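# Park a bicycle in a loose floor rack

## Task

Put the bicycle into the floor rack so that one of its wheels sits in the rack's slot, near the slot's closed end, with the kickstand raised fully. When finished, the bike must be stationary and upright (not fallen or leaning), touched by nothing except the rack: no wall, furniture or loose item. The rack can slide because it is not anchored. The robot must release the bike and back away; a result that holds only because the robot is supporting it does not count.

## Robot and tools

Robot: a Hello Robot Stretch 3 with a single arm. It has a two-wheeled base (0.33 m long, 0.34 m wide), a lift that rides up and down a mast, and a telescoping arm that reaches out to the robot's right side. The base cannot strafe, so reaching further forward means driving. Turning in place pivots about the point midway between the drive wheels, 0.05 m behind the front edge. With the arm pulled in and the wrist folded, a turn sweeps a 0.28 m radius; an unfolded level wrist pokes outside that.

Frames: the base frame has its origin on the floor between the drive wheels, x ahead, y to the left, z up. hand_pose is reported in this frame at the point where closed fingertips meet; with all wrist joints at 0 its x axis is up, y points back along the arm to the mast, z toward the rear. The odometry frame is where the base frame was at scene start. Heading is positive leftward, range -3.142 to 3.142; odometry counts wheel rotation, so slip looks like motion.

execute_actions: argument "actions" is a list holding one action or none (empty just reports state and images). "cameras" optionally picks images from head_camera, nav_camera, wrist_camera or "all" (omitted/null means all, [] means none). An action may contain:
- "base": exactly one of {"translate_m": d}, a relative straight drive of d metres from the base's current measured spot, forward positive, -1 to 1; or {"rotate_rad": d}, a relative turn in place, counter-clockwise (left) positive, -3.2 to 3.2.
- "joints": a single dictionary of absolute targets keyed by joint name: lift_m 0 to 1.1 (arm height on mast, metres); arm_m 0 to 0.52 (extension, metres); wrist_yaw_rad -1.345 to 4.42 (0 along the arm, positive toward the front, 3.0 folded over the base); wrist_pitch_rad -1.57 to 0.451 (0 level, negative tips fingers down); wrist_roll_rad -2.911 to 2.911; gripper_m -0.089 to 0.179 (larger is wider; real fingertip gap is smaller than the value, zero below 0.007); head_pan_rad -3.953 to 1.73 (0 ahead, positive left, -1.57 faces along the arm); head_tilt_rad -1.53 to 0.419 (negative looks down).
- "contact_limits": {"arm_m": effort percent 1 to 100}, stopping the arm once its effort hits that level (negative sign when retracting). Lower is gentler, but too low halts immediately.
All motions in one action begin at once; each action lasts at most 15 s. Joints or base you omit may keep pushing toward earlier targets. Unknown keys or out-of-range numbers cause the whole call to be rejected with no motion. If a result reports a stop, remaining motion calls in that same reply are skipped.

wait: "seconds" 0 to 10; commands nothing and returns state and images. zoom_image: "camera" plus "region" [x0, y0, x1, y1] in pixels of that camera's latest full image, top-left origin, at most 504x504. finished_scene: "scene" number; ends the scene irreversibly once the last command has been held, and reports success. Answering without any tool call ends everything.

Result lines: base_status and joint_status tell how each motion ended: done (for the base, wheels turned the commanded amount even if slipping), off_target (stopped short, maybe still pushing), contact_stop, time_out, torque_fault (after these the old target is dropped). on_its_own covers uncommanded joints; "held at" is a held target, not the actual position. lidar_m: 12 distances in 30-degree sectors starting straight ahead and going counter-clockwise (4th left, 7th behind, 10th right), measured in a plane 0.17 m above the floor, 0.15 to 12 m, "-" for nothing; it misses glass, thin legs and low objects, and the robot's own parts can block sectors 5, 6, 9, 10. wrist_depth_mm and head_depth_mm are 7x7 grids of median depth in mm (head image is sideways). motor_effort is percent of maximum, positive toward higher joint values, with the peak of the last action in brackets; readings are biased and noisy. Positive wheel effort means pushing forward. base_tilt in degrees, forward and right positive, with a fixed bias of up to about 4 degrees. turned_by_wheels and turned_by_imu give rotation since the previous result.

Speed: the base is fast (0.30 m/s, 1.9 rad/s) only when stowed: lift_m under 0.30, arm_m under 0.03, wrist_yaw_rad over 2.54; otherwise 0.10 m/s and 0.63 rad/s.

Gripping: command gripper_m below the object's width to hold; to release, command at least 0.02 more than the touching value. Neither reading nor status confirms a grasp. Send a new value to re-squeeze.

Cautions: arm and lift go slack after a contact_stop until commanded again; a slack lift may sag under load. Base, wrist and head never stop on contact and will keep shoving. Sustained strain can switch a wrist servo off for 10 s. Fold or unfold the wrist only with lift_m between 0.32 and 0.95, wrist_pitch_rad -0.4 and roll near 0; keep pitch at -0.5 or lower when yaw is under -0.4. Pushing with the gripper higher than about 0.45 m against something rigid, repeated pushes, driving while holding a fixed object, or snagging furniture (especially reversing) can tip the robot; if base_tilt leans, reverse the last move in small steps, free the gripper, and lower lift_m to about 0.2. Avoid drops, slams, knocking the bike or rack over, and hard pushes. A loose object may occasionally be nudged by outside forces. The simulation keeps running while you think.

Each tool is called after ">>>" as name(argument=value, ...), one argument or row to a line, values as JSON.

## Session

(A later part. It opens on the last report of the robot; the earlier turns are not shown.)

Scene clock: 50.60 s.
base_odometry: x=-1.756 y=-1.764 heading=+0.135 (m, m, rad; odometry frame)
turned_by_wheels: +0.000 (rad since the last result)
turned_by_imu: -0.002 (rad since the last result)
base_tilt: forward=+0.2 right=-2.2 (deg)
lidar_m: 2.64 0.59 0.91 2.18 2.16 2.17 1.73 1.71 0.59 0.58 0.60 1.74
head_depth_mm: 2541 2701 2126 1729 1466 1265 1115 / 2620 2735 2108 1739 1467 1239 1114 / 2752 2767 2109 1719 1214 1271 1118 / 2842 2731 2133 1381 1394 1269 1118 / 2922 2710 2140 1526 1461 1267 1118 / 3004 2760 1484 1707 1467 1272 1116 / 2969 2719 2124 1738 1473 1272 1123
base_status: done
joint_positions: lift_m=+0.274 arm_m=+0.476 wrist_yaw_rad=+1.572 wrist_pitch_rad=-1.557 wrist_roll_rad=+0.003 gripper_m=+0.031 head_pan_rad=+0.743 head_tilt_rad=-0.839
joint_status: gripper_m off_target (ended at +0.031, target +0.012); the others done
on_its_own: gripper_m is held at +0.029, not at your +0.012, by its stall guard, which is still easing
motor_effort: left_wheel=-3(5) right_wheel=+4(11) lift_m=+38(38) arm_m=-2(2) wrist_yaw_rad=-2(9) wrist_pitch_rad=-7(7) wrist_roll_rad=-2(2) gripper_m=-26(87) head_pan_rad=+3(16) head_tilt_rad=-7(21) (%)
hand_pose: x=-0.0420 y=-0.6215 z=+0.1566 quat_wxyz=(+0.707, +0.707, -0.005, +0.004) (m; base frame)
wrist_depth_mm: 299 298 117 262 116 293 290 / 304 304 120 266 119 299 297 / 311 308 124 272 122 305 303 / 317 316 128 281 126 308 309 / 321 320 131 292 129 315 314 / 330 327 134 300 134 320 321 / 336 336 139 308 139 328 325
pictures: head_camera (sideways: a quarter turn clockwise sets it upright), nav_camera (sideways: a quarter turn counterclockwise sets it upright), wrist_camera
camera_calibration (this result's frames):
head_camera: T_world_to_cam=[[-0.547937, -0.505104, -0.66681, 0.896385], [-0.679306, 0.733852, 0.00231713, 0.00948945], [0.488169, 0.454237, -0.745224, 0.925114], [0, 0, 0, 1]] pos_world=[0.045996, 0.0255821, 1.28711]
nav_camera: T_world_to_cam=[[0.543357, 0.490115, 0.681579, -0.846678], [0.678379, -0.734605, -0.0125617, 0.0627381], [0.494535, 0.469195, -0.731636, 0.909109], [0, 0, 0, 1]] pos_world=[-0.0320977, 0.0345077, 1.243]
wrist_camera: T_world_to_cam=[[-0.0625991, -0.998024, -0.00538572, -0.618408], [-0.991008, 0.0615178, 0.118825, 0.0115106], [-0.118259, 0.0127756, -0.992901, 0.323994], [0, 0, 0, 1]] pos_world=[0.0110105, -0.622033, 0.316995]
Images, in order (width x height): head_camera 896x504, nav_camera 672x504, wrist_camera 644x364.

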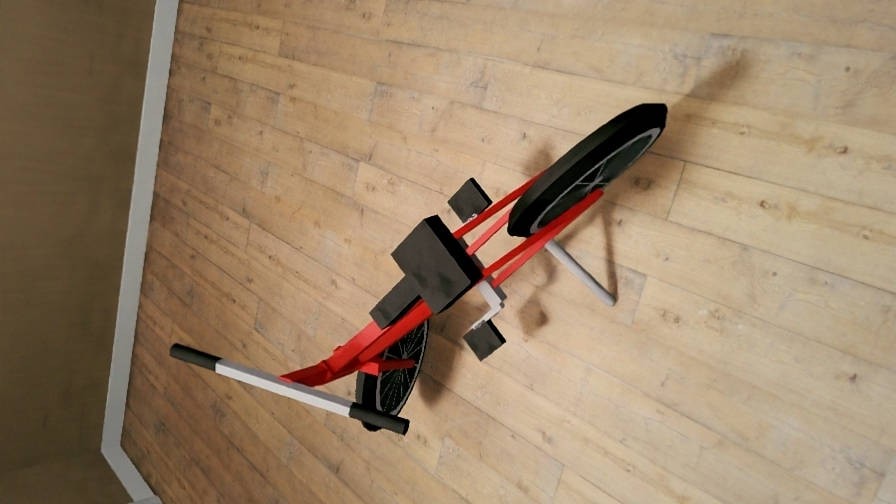

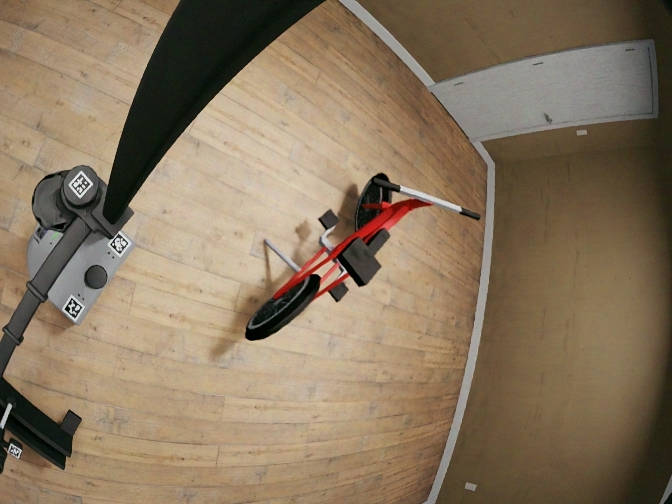

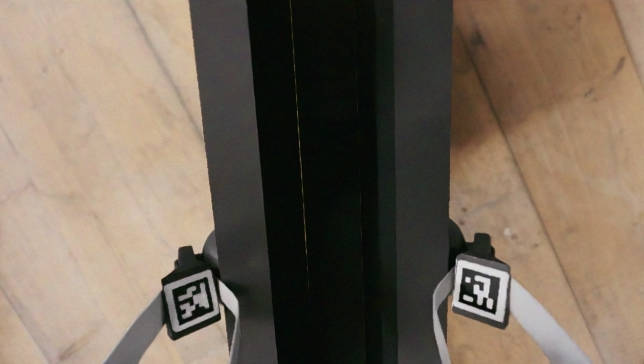

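>>> execute_actions(
  actions=[
    {"base": {"rotate_rad": 1.361}, "joints": {"arm_m": 0.45, "gripper_m": 0.02, "head_pan_rad": -1.1, "head_tilt_rad": -1.05}},
  ],
)

Scene clock: 54.40 s.
base_odometry: x=-1.756 y=-1.764 heading=+1.496 (m, m, rad; odometry frame)
turned_by_wheels: +1.361 (rad since the last result)
turned_by_imu: +1.381 (rad since the last result)
base_tilt: forward=+0.1 right=-2.2 (deg)
lidar_m: 2.29 2.16 2.20 1.82 1.72 1.75 1.71 1.60 0.57 0.55 0.57 0.68
head_depth_mm: 2308 1922 1677 1525 1189 1172 1085 / 2316 1956 1689 1484 1260 1208 - / 2333 1957 1673 1490 1279 1190 - / 2317 1948 1694 1477 1299 1199 1114 / 2334 1958 1687 1418 1330 1198 1089 / 2325 1963 1701 1295 1336 1191 1085 / 2359 1968 1594 1434 1332 1193 1089
base_status: done
joint_positions: lift_m=+0.274 arm_m=+0.450 wrist_yaw_rad=+1.572 wrist_pitch_rad=-1.553 wrist_roll_rad=+0.002 gripper_m=+0.035 head_pan_rad=-1.093 head_tilt_rad=-1.037
joint_status: gripper_m off_target (ended at +0.035, target +0.020); the others done
on_its_own: gripper_m is held at +0.033, not at your +0.020, by its stall guard, which is still easing
motor_effort: left_wheel=-3(12) right_wheel=+5(16) lift_m=+38(38) arm_m=-2(1) wrist_yaw_rad=-1(2) wrist_pitch_rad=-9(9) wrist_roll_rad=-1(2) gripper_m=-24(82) head_pan_rad=-4(41) head_tilt_rad=-8(30) (%)
hand_pose: x=-0.0408 y=-0.5955 z=+0.1566 quat_wxyz=(+0.707, +0.707, -0.007, +0.006) (m; base frame)
wrist_depth_mm: 300 300 116 260 115 290 291 / 306 304 120 266 119 299 298 / 310 310 123 272 122 303 302 / 316 316 128 282 126 310 306 / 324 321 131 290 129 316 312 / 327 327 134 301 134 318 319 / 334 334 140 309 139 329 326
pictures: head_camera (sideways: a quarter turn clockwise sets it upright), nav_camera (sideways: a quarter turn counterclockwise sets it upright), wrist_camera
camera_calibration (this result's frames):
head_camera: T_world_to_cam=[[-0.397465, 0.764484, -0.507529, 0.68795], [0.886416, 0.462879, 0.00304322, -0.00100609], [0.237251, -0.448673, -0.861629, 1.07798], [0, 0, 0, 1]] pos_world=[0.0185746, -0.0417991, 1.27798]
nav_camera: T_world_to_cam=[[0.385653, -0.758947, 0.524664, -0.641273], [-0.887814, -0.460022, -0.0128545, 0.0726699], [0.251113, -0.460846, -0.851213, 1.06606], [0, 0, 0, 1]] pos_world=[0.0441236, 0.0380298, 1.24483]
wrist_camera: T_world_to_cam=[[-0.0614364, -0.998095, -0.00563457, -0.592353], [-0.991579, 0.0603886, 0.11456, 0.0109874], [-0.114001, 0.0126252, -0.9934, 0.323876], [0, 0, 0, 1]] pos_world=[0.0114251, -0.595977, 0.317143]
Images, in order (width x height): head_camera 896x504, nav_camera 672x504, wrist_camera 644x364.

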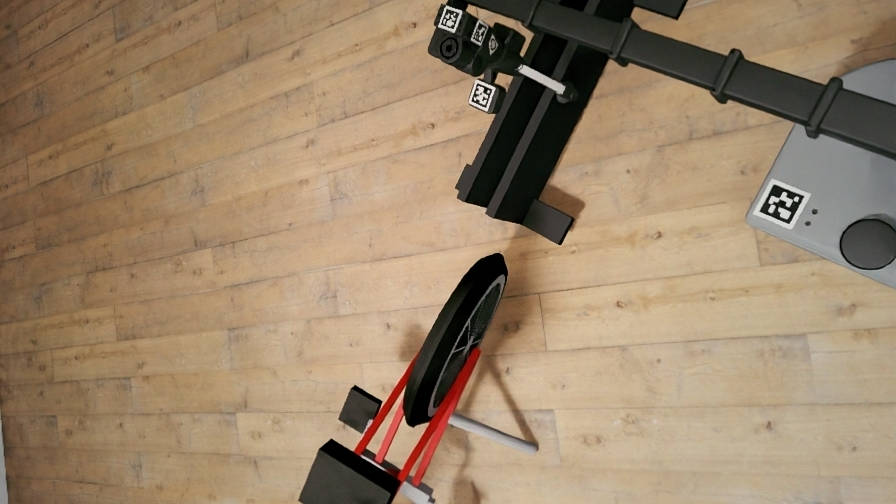

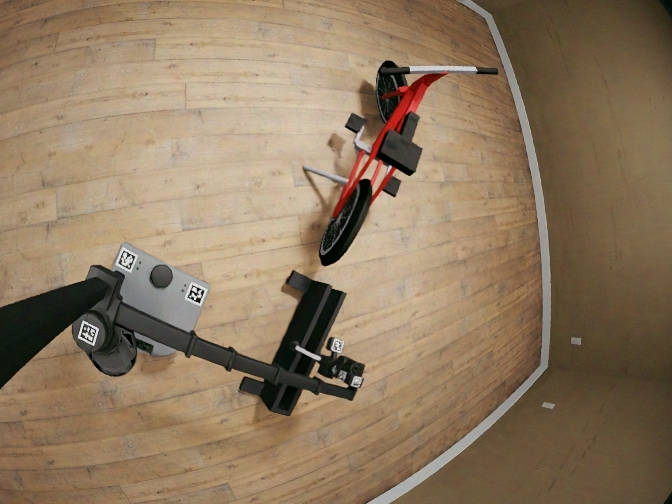

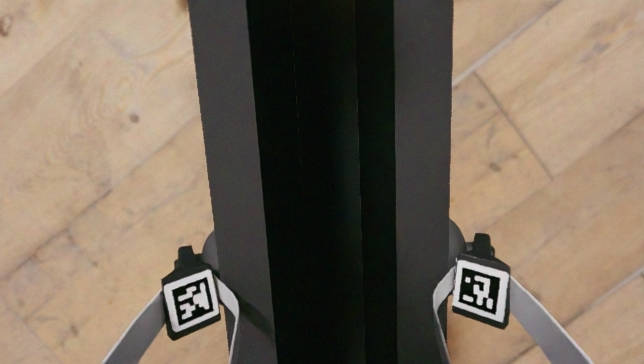

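>>> execute_actions(
  actions=[
    {"joints": {"lift_m": 0.249}},
  ],
  cameras=["head_camera", "wrist_camera"],
)

>>> zoom_image(
  camera="head_camera",
  region=[390, 150, 620, 440],
)

Scene clock: 55.57 s.
base_odometry: x=-1.756 y=-1.764 heading=+1.496 (m, m, rad; odometry frame)
turned_by_wheels: +0.000 (rad since the last result)
turned_by_imu: +0.000 (rad since the last result)
base_tilt: forward=+0.2 right=-2.4 (deg)
lidar_m: 2.29 2.16 2.20 1.82 1.72 1.75 1.71 1.60 1.64 2.11 0.59 0.68
head_depth_mm: 2304 1951 1679 1509 1207 1175 1081 / 2298 1949 1679 1500 1253 1208 - / 2320 1943 1678 1479 1291 1191 - / 2342 1959 1683 1478 1320 1200 1113 / 2332 1977 1678 1416 1315 1191 1085 / 2324 1966 1688 1300 1317 1193 1092 / 2368 1968 1602 1435 1329 1192 1090
base_status: not commanded
joint_positions: lift_m=+0.249 arm_m=+0.450 wrist_yaw_rad=+1.572 wrist_pitch_rad=-1.557 wrist_roll_rad=+0.002 gripper_m=+0.041 head_pan_rad=-1.093 head_tilt_rad=-1.037
joint_status: all done
on_its_own: gripper_m is held at +0.040, not at your +0.020, by its stall guard, which is still easing
motor_effort: left_wheel=-2(3) right_wheel=+3(5) lift_m=+21(33) arm_m=-2(2) wrist_yaw_rad=-2(2) wrist_pitch_rad=-7(9) wrist_roll_rad=-1(1) gripper_m=-12(24) head_pan_rad=-4(3) head_tilt_rad=-9(9) (%)
hand_pose: x=-0.0419 y=-0.5955 z=+0.1314 quat_wxyz=(+0.707, +0.707, -0.005, +0.004) (m; base frame)
wrist_depth_mm: 277 275 122 269 121 270 269 / 281 279 125 275 124 274 276 / 287 283 128 279 126 280 279 / 293 290 130 283 129 286 282 / 299 298 132 290 131 290 288 / 304 302 134 296 134 296 297 / 310 310 138 301 137 303 303
pictures: head_camera (sideways: a quarter turn clockwise sets it upright), wrist_camera
camera_calibration (this result's frames):
head_camera: T_world_to_cam=[[-0.397478, 0.764509, -0.507482, 0.687888], [0.886416, 0.462879, 0.00304341, -0.00100633], [0.237229, -0.44863, -0.861657, 1.07802], [0, 0, 0, 1]] pos_world=[0.018574, -0.0417979, 1.27798]
wrist_camera: T_world_to_cam=[[-0.0614679, -0.998095, -0.00537013, -0.592593], [-0.991083, 0.0603971, 0.118768, 0.0122621], [-0.118218, 0.0126227, -0.992907, 0.298514], [0, 0, 0, 1]] pos_world=[0.0110169, -0.595973, 0.291758]
Images, in order (width x height): head_camera 896x504, wrist_camera 644x364.

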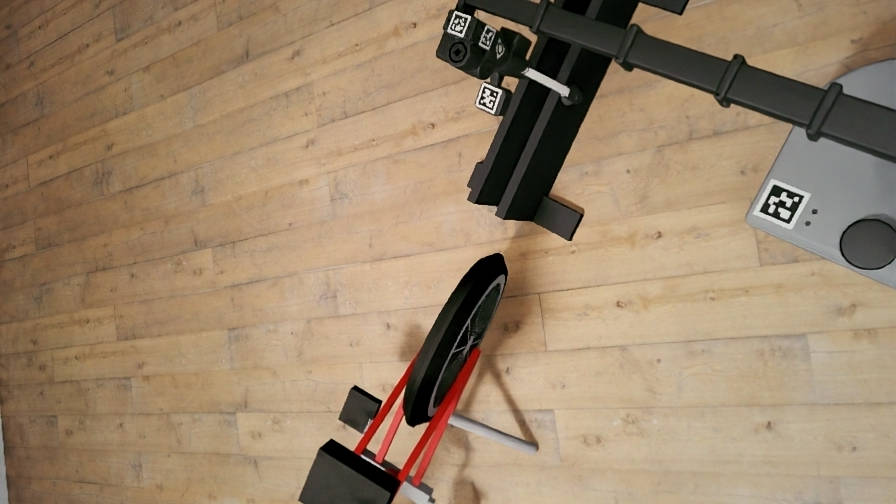

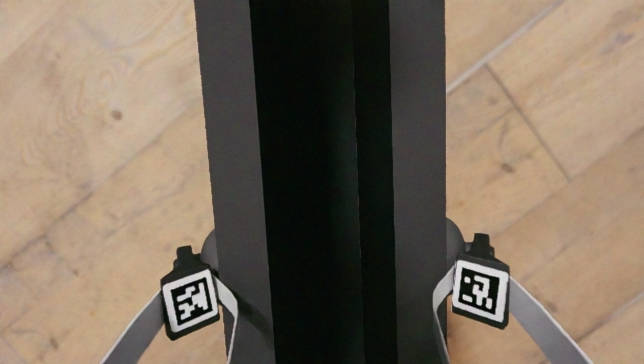

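Region (390, 150, 620, 440) of head_camera's 896x504 image, scaled by 1.738, with more detail than that image has; it fills the left 400 columns of this view, and the rest is white.

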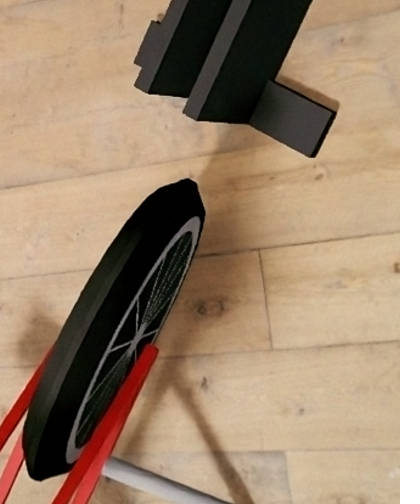

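>>> zoom_image(
  camera="head_camera",
  region=[450, 0, 700, 250],
)

>>> zoom_image(
  camera="head_camera",
  region=[430, 250, 550, 380],
)

>>> zoom_image(
  camera="head_camera",
  region=[330, 330, 560, 504],
)

Region (450, 0, 700, 250) of head_camera's 896x504 image, scaled by 2.016, with more detail than that image has.

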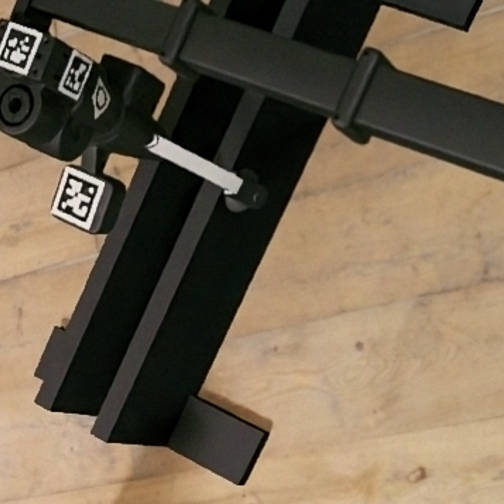

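Region (430, 250, 550, 380) of head_camera's 896x504 image, scaled by 3.877, with more detail than that image has; it fills the left 465 columns of this view, and the rest is white.

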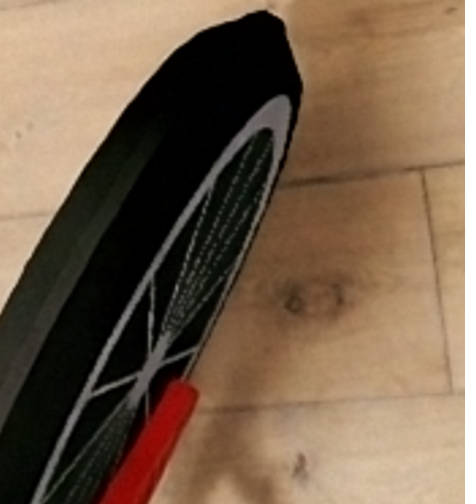

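Region (330, 330, 560, 504) of head_camera's 896x504 image, scaled by 2.191, with more detail than that image has; it fills the top 381 rows of this view, and the rest is white.

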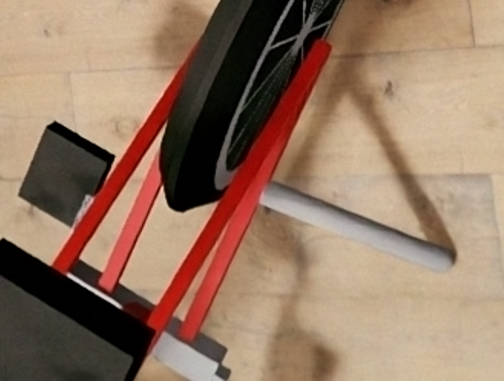

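>>> execute_actions(
  actions=[
    {"joints": {"lift_m": 0.252, "arm_m": 0.42}},
  ],
  cameras=[],
)

>>> execute_actions(
  actions=[
    {"joints": {"gripper_m": 0.14}},
  ],
  cameras=["head_camera", "wrist_camera"],
)

Scene clock: 58.87 s.
base_odometry: x=-1.756 y=-1.764 heading=+1.496 (m, m, rad; odometry frame)
turned_by_wheels: +0.000 (rad since the last result)
turned_by_imu: +0.000 (rad since the last result)
base_tilt: forward=+0.1 right=-2.2 (deg)
lidar_m: 2.29 2.15 2.20 1.82 1.72 1.74 1.71 1.60 1.64 2.12 0.59 0.68
head_depth_mm: 2337 1942 1680 1498 1185 1170 1084 / 2330 1939 1678 1475 1249 1199 - / 2319 1922 1683 1491 1281 1192 - / 2323 1946 1681 1486 1302 1193 1109 / 2327 1952 1696 1411 1322 1195 1092 / 2366 1971 1700 1294 1332 1199 1089 / 2348 1980 1597 1433 1335 1196 1088
base_status: not commanded
joint_positions: lift_m=+0.252 arm_m=+0.420 wrist_yaw_rad=+1.572 wrist_pitch_rad=-1.557 wrist_roll_rad=+0.002 gripper_m=+0.050 head_pan_rad=-1.093 head_tilt_rad=-1.037
joint_status: all done
on_its_own: gripper_m is held at +0.049, not at your +0.020, by its stall guard, which is not easing now
motor_effort: left_wheel=-2(3) right_wheel=+4(4) lift_m=+38(38) arm_m=-2(4) wrist_yaw_rad=-1(1) wrist_pitch_rad=-7(7) wrist_roll_rad=-1(1) gripper_m=-19(21) head_pan_rad=-2(3) head_tilt_rad=-9(8) (%)
hand_pose: x=-0.0421 y=-0.5655 z=+0.1337 quat_wxyz=(+0.707, +0.707, -0.005, +0.004) (m; base frame)
wrist_depth_mm: 277 275 124 270 122 270 269 / 284 281 126 274 125 277 275 / 289 287 129 278 127 284 278 / 293 293 131 286 130 286 285 / 299 297 133 290 132 291 290 / 307 303 135 298 135 296 297 / 312 310 138 302 138 306 301
pictures: none
No camera images: the call's "cameras" was empty. Leave "cameras" out to get every camera's image.

Scene clock: 60.27 s.
base_odometry: x=-1.756 y=-1.764 heading=+1.496 (m, m, rad; odometry frame)
turned_by_wheels: +0.000 (rad since the last result)
turned_by_imu: +0.000 (rad since the last result)
base_tilt: forward=+0.1 right=-2.3 (deg)
lidar_m: 2.29 2.15 2.20 1.82 1.72 1.74 1.71 1.60 1.64 2.12 0.59 0.68
head_depth_mm: 2333 1952 1687 1506 1184 1172 1081 / 2284 1944 1677 1489 1241 1212 - / 2339 1930 1689 1475 1280 1195 - / 2334 1945 1674 1482 1299 1192 1105 / 2330 1962 1695 1410 1321 1200 1088 / 2327 1973 1702 1292 1324 1191 1091 / 2339 1983 1596 1444 1328 1203 1092
base_status: not commanded
joint_positions: lift_m=+0.252 arm_m=+0.420 wrist_yaw_rad=+1.572 wrist_pitch_rad=-1.562 wrist_roll_rad=+0.002 gripper_m=+0.140 head_pan_rad=-1.093 head_tilt_rad=-1.037
joint_status: all done
motor_effort: left_wheel=-2(2) right_wheel=+4(4) lift_m=+31(38) arm_m=-2(2) wrist_yaw_rad=-2(1) wrist_pitch_rad=-4(6) wrist_roll_rad=-1(1) gripper_m=+0(84) head_pan_rad=-3(3) head_tilt_rad=-8(8) (%)
hand_pose: x=-0.0433 y=-0.5655 z=+0.1341 quat_wxyz=(+0.707, +0.707, -0.003, +0.003) (m; base frame)
wrist_depth_mm: 276 277 125 271 123 272 271 / 283 280 127 275 126 277 274 / 289 289 130 281 128 282 281 / 295 294 132 285 131 288 287 / 300 298 136 290 134 293 294 / 308 306 137 300 137 - 297 / 314 315 141 303 139 307 305
pictures: head_camera (sideways: a quarter turn clockwise sets it upright), wrist_camera
camera_calibration (this result's frames):
head_camera: T_world_to_cam=[[-0.397479, 0.764512, -0.507476, 0.68788], [0.886416, 0.462879, 0.00304343, -0.00100637], [0.237227, -0.448625, -0.861661, 1.07803], [0, 0, 0, 1]] pos_world=[0.0185739, -0.0417977, 1.27798]
wrist_camera: T_world_to_cam=[[-0.0610848, -0.99812, -0.00503637, -0.562748], [-0.990465, 0.0599905, 0.124021, 0.00787412], [-0.123486, 0.0125641, -0.992267, 0.300302], [0, 0, 0, 1]] pos_world=[0.0105066, -0.565936, 0.294169]
Images, in order (width x height): head_camera 896x504, wrist_camera 644x364.

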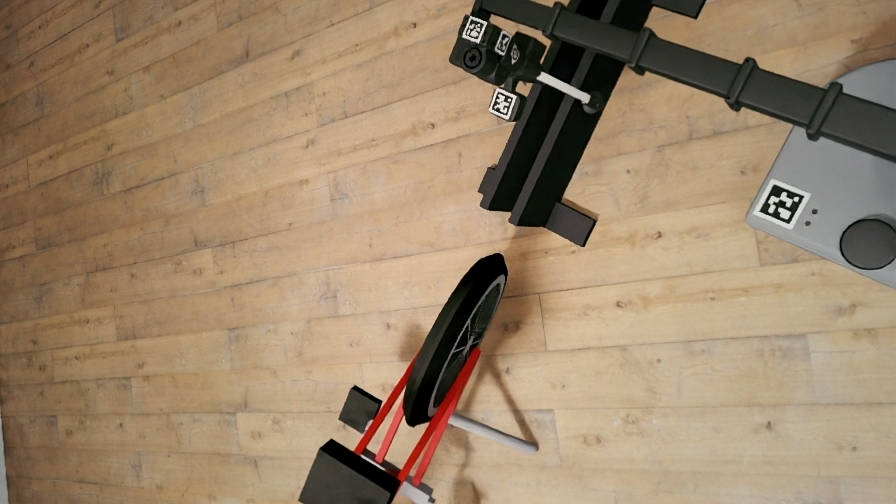

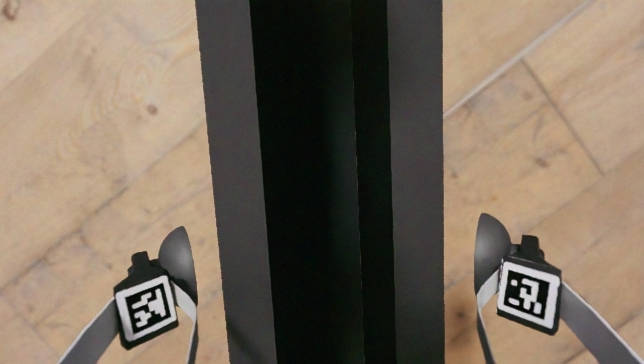

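>>> execute_actions(
  actions=[
    {"joints": {"lift_m": 0.32, "wrist_pitch_rad": -0.65, "head_pan_rad": -0.45, "head_tilt_rad": -0.7}},
  ],
  cameras=["head_camera", "wrist_camera"],
)

Scene clock: 61.87 s.
base_odometry: x=-1.756 y=-1.764 heading=+1.496 (m, m, rad; odometry frame)
turned_by_wheels: +0.000 (rad since the last result)
turned_by_imu: +0.000 (rad since the last result)
base_tilt: forward=+0.1 right=-2.3 (deg)
lidar_m: 2.30 2.16 2.20 1.83 1.72 1.75 1.71 1.60 1.64 2.12 0.59 0.68
head_depth_mm: 2550 2825 2634 1984 1607 1344 1132 / 2649 2996 2615 2011 1530 1133 1157 / 2792 3092 2602 2002 1153 1326 1163 / 2936 3241 2503 1507 1526 1351 1165 / 3100 3403 2649 1823 1628 1364 1168 / 2809 3047 2632 2008 1630 1370 1160 / 2427 2673 2668 2024 1616 1364 1171
base_status: not commanded
joint_positions: lift_m=+0.320 arm_m=+0.420 wrist_yaw_rad=+1.572 wrist_pitch_rad=-0.668 wrist_roll_rad=+0.002 gripper_m=+0.140 head_pan_rad=-0.457 head_tilt_rad=-0.705
joint_status: all done
motor_effort: left_wheel=-2(3) right_wheel=+4(4) lift_m=+31(32) arm_m=-2(2) wrist_yaw_rad=-2(1) wrist_pitch_rad=+8(9) wrist_roll_rad=-1(1) gripper_m=+0(0) head_pan_rad=+4(34) head_tilt_rad=+3(33) (%)
hand_pose: x=+0.1649 y=-0.5652 z=+0.2809 quat_wxyz=(+0.636, +0.636, -0.308, +0.308) (m; base frame)
wrist_depth_mm: - - 279 528 - 964 941 / 893 867 278 491 805 784 758 / 731 723 642 472 673 649 646 / 610 603 575 390 563 559 550 / 526 523 511 484 491 495 484 / 465 473 456 436 441 - 433 / 421 403 406 330 368 387 384
pictures: head_camera (sideways: a quarter turn clockwise sets it upright), wrist_camera
camera_calibration (this result's frames):
head_camera: T_world_to_cam=[[-0.583133, 0.285343, -0.760615, 1.01885], [0.437664, 0.899137, 0.00177013, 0.00338769], [0.684402, -0.331861, -0.649201, 0.799027], [0, 0, 0, 1]] pos_world=[0.0457852, -0.028601, 1.29367]
wrist_camera: T_world_to_cam=[[-0.0333582, -0.998133, -0.0511653, -0.540668], [-0.716814, 0.0595682, -0.694716, 0.380487], [0.696466, 0.0135015, -0.717462, 0.259819], [0, 0, 0, 1]] pos_world=[0.0737473, -0.565831, 0.423078]
Images, in order (width x height): head_camera 896x504, wrist_camera 644x364.

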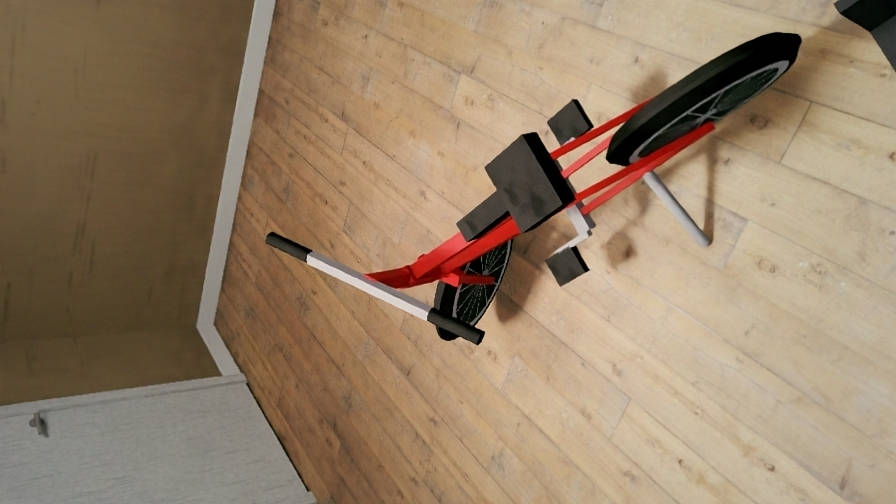

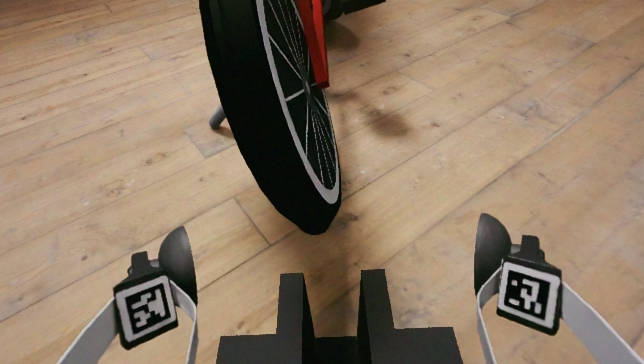

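>>> zoom_image(
  camera="wrist_camera",
  region=[200, 0, 480, 364],
)

>>> zoom_image(
  camera="wrist_camera",
  region=[270, 60, 400, 290],
)

Region (200, 0, 480, 364) of wrist_camera's 644x364 image, scaled by 1.385; it fills the left 388 columns of this view, and the rest is white.

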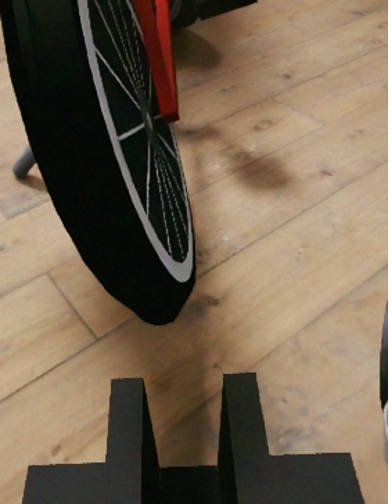

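Region (270, 60, 400, 290) of wrist_camera's 644x364 image, scaled by 2.191; it fills the left 285 columns of this view, and the rest is white.

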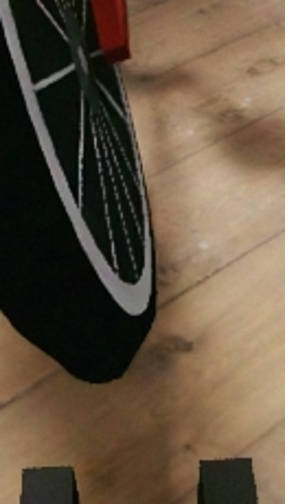

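>>> zoom_image(
  camera="head_camera",
  region=[255, 210, 525, 360],
)

Region (255, 210, 525, 360) of head_camera's 896x504 image, scaled by 1.867, with more detail than that image has.

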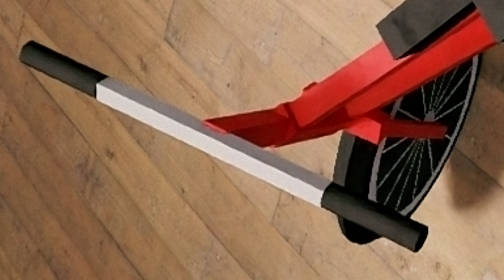

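>>> execute_actions(
  actions=[
    {"base": {"translate_m": 0.893}, "joints": {"lift_m": 0.83, "arm_m": 0.245, "wrist_pitch_rad": -1.2, "wrist_roll_rad": 0.86, "gripper_m": 0.12, "head_pan_rad": -1.35, "head_tilt_rad": -1.05}},
  ],
  cameras=["head_camera", "wrist_camera"],
)

Scene clock: 73.13 s.
base_odometry: x=-1.689 y=-0.874 heading=+1.496 (m, m, rad; odometry frame)
turned_by_wheels: +0.000 (rad since the last result)
turned_by_imu: +0.000 (rad since the last result)
base_tilt: forward=+0.1 right=-2.2 (deg)
lidar_m: 1.51 1.42 1.45 1.88 2.22 2.26 2.49 0.72 0.53 0.40 0.54 0.57
head_depth_mm: 2329 - 1650 1481 1120 1188 1083 / 2314 2019 - 1461 1258 1184 - / 2337 1951 1673 1450 1120 1198 - / 2347 1952 1687 989 1317 1190 1102 / 2354 1968 1650 1483 1307 1198 1095 / 2285 1955 1695 1492 1289 1201 1084 / 2196 1965 1698 1493 1332 1197 1092
base_status: done
joint_positions: lift_m=+0.830 arm_m=+0.245 wrist_yaw_rad=+1.572 wrist_pitch_rad=-1.199 wrist_roll_rad=+0.857 gripper_m=+0.120 head_pan_rad=-1.343 head_tilt_rad=-1.037
joint_status: all done
motor_effort: left_wheel=-3(5) right_wheel=+4(10) lift_m=+31(31) arm_m=-2(3) wrist_yaw_rad=-1(2) wrist_pitch_rad=-1(7) wrist_roll_rad=+1(2) gripper_m=+0(75) head_pan_rad=-3(41) head_tilt_rad=-9(37) (%)
hand_pose: x=+0.0492 y=-0.3904 z=+0.7210 quat_wxyz=(+0.578, +0.686, -0.407, -0.170) (m; base frame)
wrist_depth_mm: - - - 190 878 818 753 / - - - 829 849 804 741 / - - - 585 576 784 734 / - - - 919 358 752 705 / - - 977 903 679 487 698 / - - 931 908 802 - 381 / - - 948 874 777 747 277
pictures: head_camera (sideways: a quarter turn clockwise sets it upright), wrist_camera
camera_calibration (this result's frames):
head_camera: T_world_to_cam=[[-0.195859, 0.839021, -0.507626, 0.686846], [0.973405, 0.22907, 0.00304284, -0.00153623], [0.118835, -0.49353, -0.861572, 1.07863], [0, 0, 0, 1]] pos_world=[0.00784092, -0.0435887, 1.27799]
wrist_camera: T_world_to_cam=[[-0.737664, -0.608411, -0.292726, 0.0134382], [-0.610223, 0.786322, -0.0965646, 0.440077], [0.288928, 0.107396, -0.951308, 0.879094], [0, 0, 0, 1]] pos_world=[0.0244632, -0.432277, 0.882718]
Images, in order (width x height): head_camera 896x504, wrist_camera 644x364.

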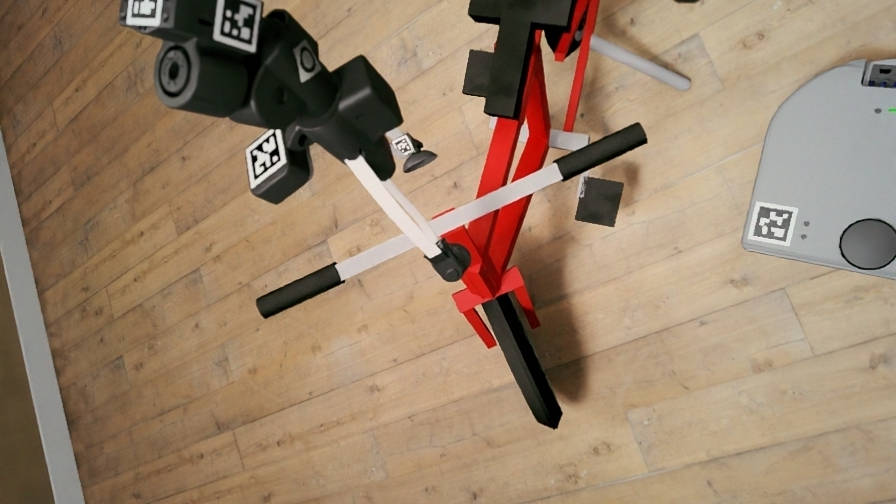

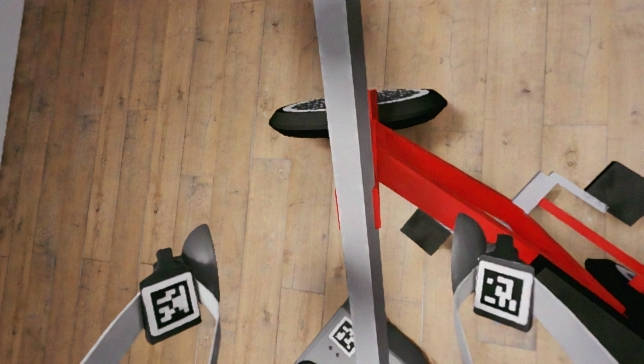

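>>> execute_actions(
  actions=[
    {"base": {"translate_m": 0.012}, "joints": {"lift_m": 0.762, "arm_m": 0.261, "wrist_roll_rad": 0.82, "gripper_m": 0.09}},
  ],
  cameras=["head_camera", "wrist_camera"],
)

Scene clock: 75.00 s.
base_odometry: x=-1.688 y=-0.862 heading=+1.496 (m, m, rad; odometry frame)
turned_by_wheels: +0.000 (rad since the last result)
turned_by_imu: +0.000 (rad since the last result)
base_tilt: forward=+0.1 right=-2.3 (deg)
lidar_m: 1.50 1.41 1.44 1.86 2.23 2.26 2.49 0.72 0.54 0.40 0.53 0.56
head_depth_mm: 2304 1981 1612 1494 1138 1166 1091 / 2313 1979 - 1454 1137 1183 - / 2351 1940 1697 1441 1132 1191 - / 2351 1955 1642 1237 1305 1193 1101 / 2335 1958 1679 1486 1319 1199 1095 / 2278 1954 1685 1493 1292 1196 1087 / 2235 1965 1683 1487 1323 1198 1090
base_status: done
joint_positions: lift_m=+0.762 arm_m=+0.261 wrist_yaw_rad=+1.572 wrist_pitch_rad=-1.199 wrist_roll_rad=+0.825 gripper_m=+0.090 head_pan_rad=-1.343 head_tilt_rad=-1.037
joint_status: all done
motor_effort: left_wheel=-3(5) right_wheel=+4(9) lift_m=+22(24) arm_m=+3(6) wrist_yaw_rad=-1(1) wrist_pitch_rad=-1(1) wrist_roll_rad=-3(3) gripper_m=+0(82) head_pan_rad=-3(3) head_tilt_rad=-8(8) (%)
hand_pose: x=+0.0491 y=-0.4059 z=+0.6533 quat_wxyz=(+0.585, +0.689, -0.398, -0.159) (m; base frame)
wrist_depth_mm: - - 973 121 823 757 701 / - - 948 128 801 744 690 / - - 939 133 524 726 688 / - - 906 141 311 716 671 / - - 894 150 770 498 650 / - 981 859 158 752 289 478 / - 974 868 168 743 694 236
pictures: head_camera (sideways: a quarter turn clockwise sets it upright), wrist_camera
camera_calibration (this result's frames):
head_camera: T_world_to_cam=[[-0.195808, 0.839058, -0.507584, 0.686791], [0.973421, 0.229004, 0.00304301, -0.00153654], [0.118792, -0.493497, -0.861597, 1.07867], [0, 0, 0, 1]] pos_world=[0.00783772, -0.0435877, 1.27798]
wrist_camera: T_world_to_cam=[[-0.718947, -0.63387, -0.285173, -0.0320184], [-0.633763, 0.766297, -0.105517, 0.444546], [0.285411, 0.104871, -0.95265, 0.816442], [0, 0, 0, 1]] pos_world=[0.0256953, -0.446571, 0.81556]
Images, in order (width x height): head_camera 896x504, wrist_camera 644x364.

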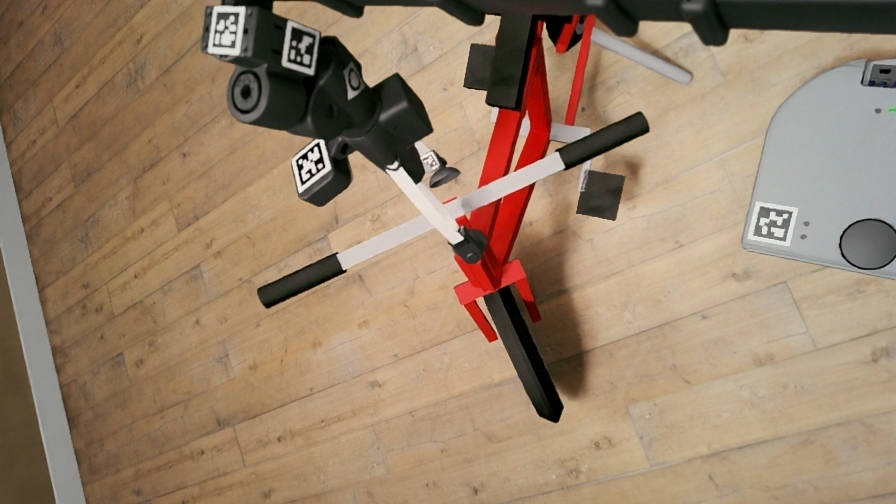

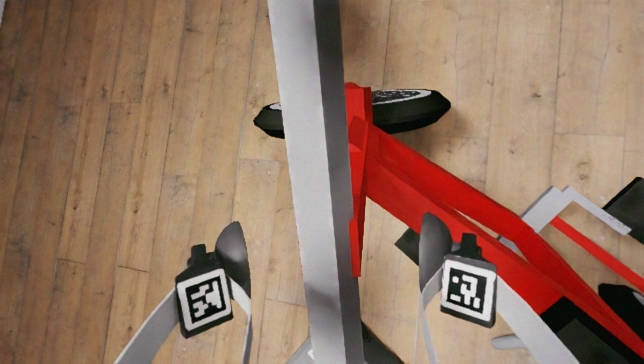

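>>> execute_actions(
  actions=[
    {"joints": {"lift_m": 0.757, "gripper_m": -0.045}},
  ],
  cameras=["wrist_camera"],
)

>>> execute_actions(
  actions=[
    {"joints": {"lift_m": 0.77, "arm_m": 0.32, "wrist_roll_rad": 1.1}},
  ],
  cameras=["head_camera", "wrist_camera"],
)

Scene clock: 76.93 s.
base_odometry: x=-1.688 y=-0.862 heading=+1.496 (m, m, rad; odometry frame)
turned_by_wheels: +0.000 (rad since the last result)
turned_by_imu: +0.001 (rad since the last result)
base_tilt: forward=+0.2 right=-2.3 (deg)
lidar_m: 1.50 1.41 1.44 1.86 2.23 2.27 2.50 0.72 0.54 0.40 0.53 0.57
head_depth_mm: 2330 1971 1634 1465 1118 1169 1101 / 2328 1931 - 1448 1130 1191 - / 2326 1964 1720 1429 1135 1186 - / 2298 1967 1640 1254 1324 1186 1103 / 2315 1949 1684 1493 1303 1197 1087 / 2261 1966 1706 1489 1295 1203 1090 / 2229 1965 1704 1489 1332 1196 1090
base_status: not commanded
joint_positions: lift_m=+0.757 arm_m=+0.261 wrist_yaw_rad=+1.573 wrist_pitch_rad=-1.199 wrist_roll_rad=+0.817 gripper_m=-0.044 head_pan_rad=-1.343 head_tilt_rad=-1.037
joint_status: all done
motor_effort: left_wheel=+1(3) right_wheel=-5(4) lift_m=+30(30) arm_m=+3(3) wrist_yaw_rad=-4(2) wrist_pitch_rad=-1(2) wrist_roll_rad=+1(3) gripper_m=-28(100) head_pan_rad=-3(3) head_tilt_rad=-7(9) (%)
hand_pose: x=+0.0491 y=-0.4058 z=+0.6480 quat_wxyz=(+0.586, +0.690, -0.395, -0.156) (m; base frame)
wrist_depth_mm: - - 967 115 807 746 707 / - - 941 120 790 740 688 / - - 904 127 505 720 658 / - - 924 134 292 698 666 / - - 914 140 286 478 639 / - 984 913 146 - 290 478 / - 935 859 160 747 674 233
pictures: wrist_camera
camera_calibration (this result's frames):
wrist_camera: T_world_to_cam=[[-0.713511, -0.640794, -0.283347, -0.037743], [-0.640282, 0.760555, -0.107679, 0.443309], [0.284501, 0.104592, -0.952953, 0.811495], [0, 0, 0, 1]] pos_world=[0.0260421, -0.446222, 0.810358]
Images, in order (width x height): wrist_camera 644x364.

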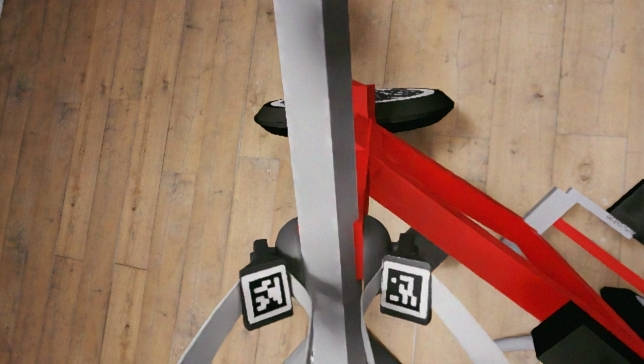

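Scene clock: 78.77 s.
base_odometry: x=-1.688 y=-0.862 heading=+1.496 (m, m, rad; odometry frame)
turned_by_wheels: +0.000 (rad since the last result)
turned_by_imu: -0.001 (rad since the last result)
base_tilt: forward=+0.1 right=-2.4 (deg)
lidar_m: 1.50 1.41 1.44 1.86 2.23 2.27 2.49 0.74 0.54 0.39 0.55 2.17
head_depth_mm: 2310 2095 1645 1482 1145 1186 1094 / 2322 2034 - 1479 1252 1184 - / 2331 1966 1691 892 1263 1188 - / 2356 1960 1654 1022 1319 1186 1097 / 2353 1955 1692 1495 1305 1192 1082 / 2257 1957 1687 1497 1304 1195 1094 / 2216 1976 1691 1486 1319 1201 1093
base_status: not commanded
joint_positions: lift_m=+0.770 arm_m=+0.319 wrist_yaw_rad=+1.593 wrist_pitch_rad=-1.219 wrist_roll_rad=+1.077 gripper_m=-0.034 head_pan_rad=-1.343 head_tilt_rad=-1.037
joint_status: wrist_roll_rad off_target (ended at +1.077, target +1.100); the others done
on_its_own: gripper_m is held at -0.035, not at your -0.045, by its stall guard, which is still easing; wrist_yaw_rad is at rest, and its effort (-21) is outside its rest range (-12 to +12)
motor_effort: left_wheel=-4(9) right_wheel=+11(22) lift_m=+21(45) arm_m=+7(7) wrist_yaw_rad=-21(21) wrist_pitch_rad=+8(33) wrist_roll_rad=+12(12) gripper_m=-26(28) head_pan_rad=-3(3) head_tilt_rad=-8(9) (%)
hand_pose: x=+0.0441 y=-0.4630 z=+0.6601 quat_wxyz=(+0.537, +0.666, -0.456, -0.245) (m; base frame)
wrist_depth_mm: - - 913 826 787 707 668 / - - 955 134 785 717 664 / - - 949 134 740 717 661 / - - 922 138 300 518 645 / - - 945 143 592 291 495 / - - 954 149 747 714 236 / - - 929 160 764 705 230
pictures: head_camera (sideways: a quarter turn clockwise sets it upright), wrist_camera
camera_calibration (this result's frames):
head_camera: T_world_to_cam=[[-0.195818, 0.839105, -0.507502, 0.686685], [0.973421, 0.229003, 0.00304333, -0.00153696], [0.118773, -0.493417, -0.861645, 1.07873], [0, 0, 0, 1]] pos_world=[0.00783717, -0.0435855, 1.27798]
wrist_camera: T_world_to_cam=[[-0.840732, -0.438961, -0.31699, 0.0467212], [-0.456698, 0.88939, -0.0203371, 0.478856], [0.290855, 0.127671, -0.948211, 0.837634], [0, 0, 0, 1]] pos_world=[0.0143422, -0.512322, 0.818802]
Images, in order (width x height): head_camera 896x504, wrist_camera 644x364.

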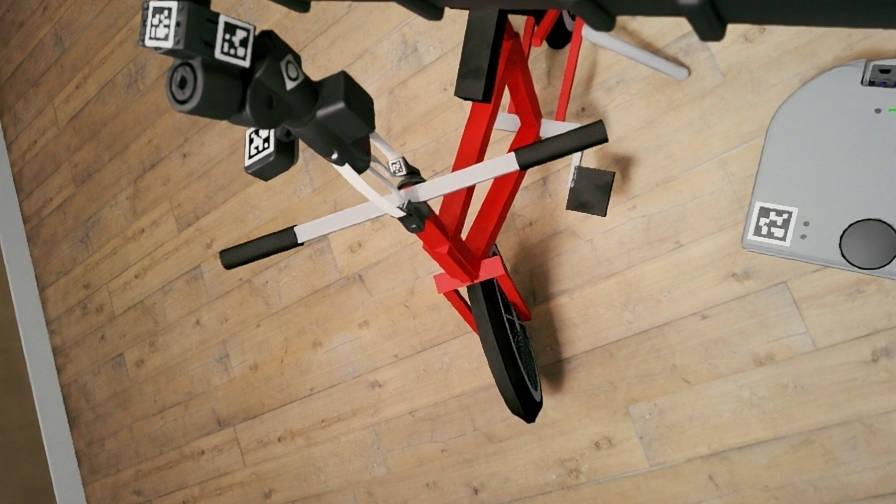

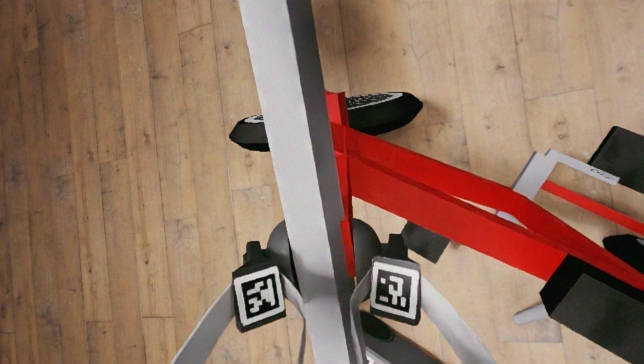

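>>> execute_actions(
  actions=[],
)

Scene clock: 79.23 s.
base_odometry: x=-1.688 y=-0.862 heading=+1.496 (m, m, rad; odometry frame)
turned_by_wheels: +0.000 (rad since the last result)
turned_by_imu: +0.000 (rad since the last result)
base_tilt: forward=+0.1 right=-2.4 (deg)
lidar_m: 1.51 1.41 1.44 1.86 2.23 2.27 2.50 0.74 0.54 0.39 0.55 2.17
head_depth_mm: 2324 2085 1646 1480 1142 1192 1089 / 2337 2031 - 1484 1263 1192 - / 2321 1946 1689 893 1257 1193 - / 2317 1954 1650 1021 1327 1194 1100 / 2322 1954 1689 1488 1296 1200 1091 / 2265 1971 1694 1490 1303 1198 1091 / 2233 1980 1695 1490 1331 1202 1086
base_status: not commanded
joint_positions: lift_m=+0.770 arm_m=+0.319 wrist_yaw_rad=+1.593 wrist_pitch_rad=-1.219 wrist_roll_rad=+1.077 gripper_m=-0.034 head_pan_rad=-1.343 head_tilt_rad=-1.037
joint_status: wrist_roll_rad off_target (ended at +1.077, target +1.100); the others done
on_its_own: gripper_m is held at -0.032, not at your -0.045, by its stall guard, which is still easing; wrist_yaw_rad is at rest, and its effort (-21) is outside its rest range (-12 to +12)
motor_effort: left_wheel=-4(9) right_wheel=+12(22) lift_m=+21(45) arm_m=+7(7) wrist_yaw_rad=-21(21) wrist_pitch_rad=+9(33) wrist_roll_rad=+12(12) gripper_m=-5(28) head_pan_rad=-3(3) head_tilt_rad=-8(9) (%)
hand_pose: x=+0.0441 y=-0.4630 z=+0.6601 quat_wxyz=(+0.537, +0.666, -0.456, -0.245) (m; base frame)
wrist_depth_mm: - - 945 828 786 719 662 / - - 928 134 783 726 660 / - - 930 134 755 719 666 / - - 923 138 300 516 633 / - - 938 143 589 290 493 / - - 958 149 750 705 235 / - - 903 161 767 704 229
pictures: head_camera (sideways: a quarter turn clockwise sets it upright), nav_camera (sideways: a quarter turn counterclockwise sets it upright), wrist_camera
camera_calibration (this result's frames):
head_camera: T_world_to_cam=[[-0.195818, 0.839105, -0.507502, 0.686685], [0.973421, 0.229003, 0.00304333, -0.00153696], [0.118773, -0.493417, -0.861645, 1.07873], [0, 0, 0, 1]] pos_world=[0.00783717, -0.0435855, 1.27798]
nav_camera: T_world_to_cam=[[0.185745, -0.830816, 0.524637, -0.640019], [-0.974068, -0.225889, -0.0128546, 0.0731961], [0.12919, -0.508644, -0.851229, 1.06683], [0, 0, 0, 1]] pos_world=[0.052355, 0.0274334, 1.24484]
wrist_camera: T_world_to_cam=[[-0.840733, -0.43896, -0.31699, 0.0467216], [-0.456697, 0.88939, -0.0203369, 0.478856], [0.290855, 0.127671, -0.948211, 0.837634], [0, 0, 0, 1]] pos_world=[0.0143422, -0.512322, 0.818802]
Images, in order (width x height): head_camera 896x504, nav_camera 672x504, wrist_camera 644x364.

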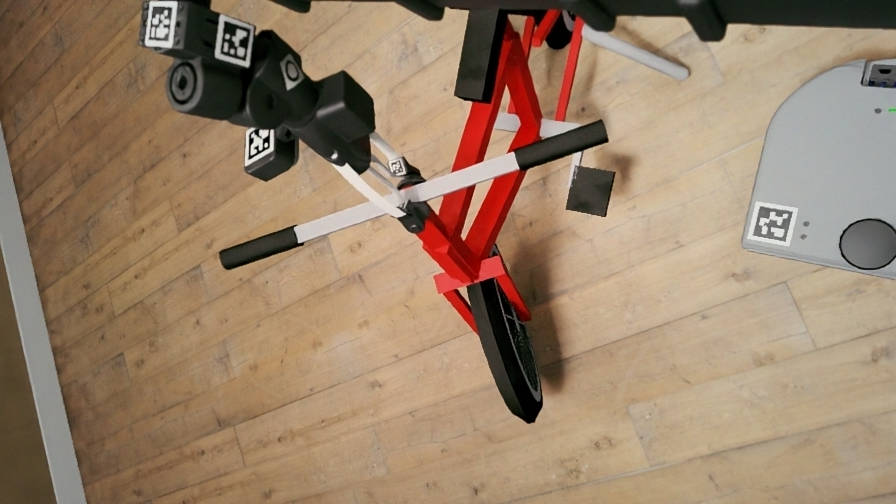

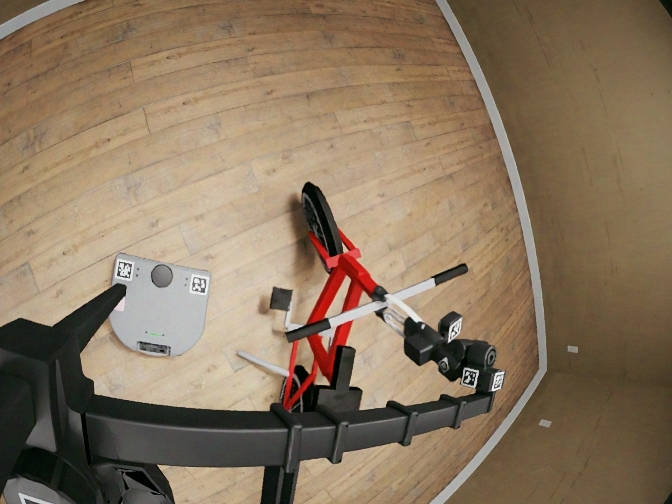

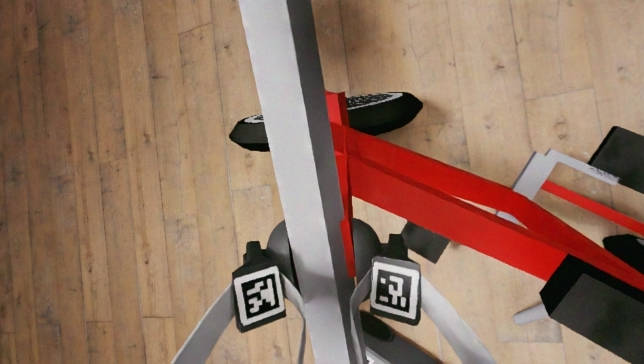

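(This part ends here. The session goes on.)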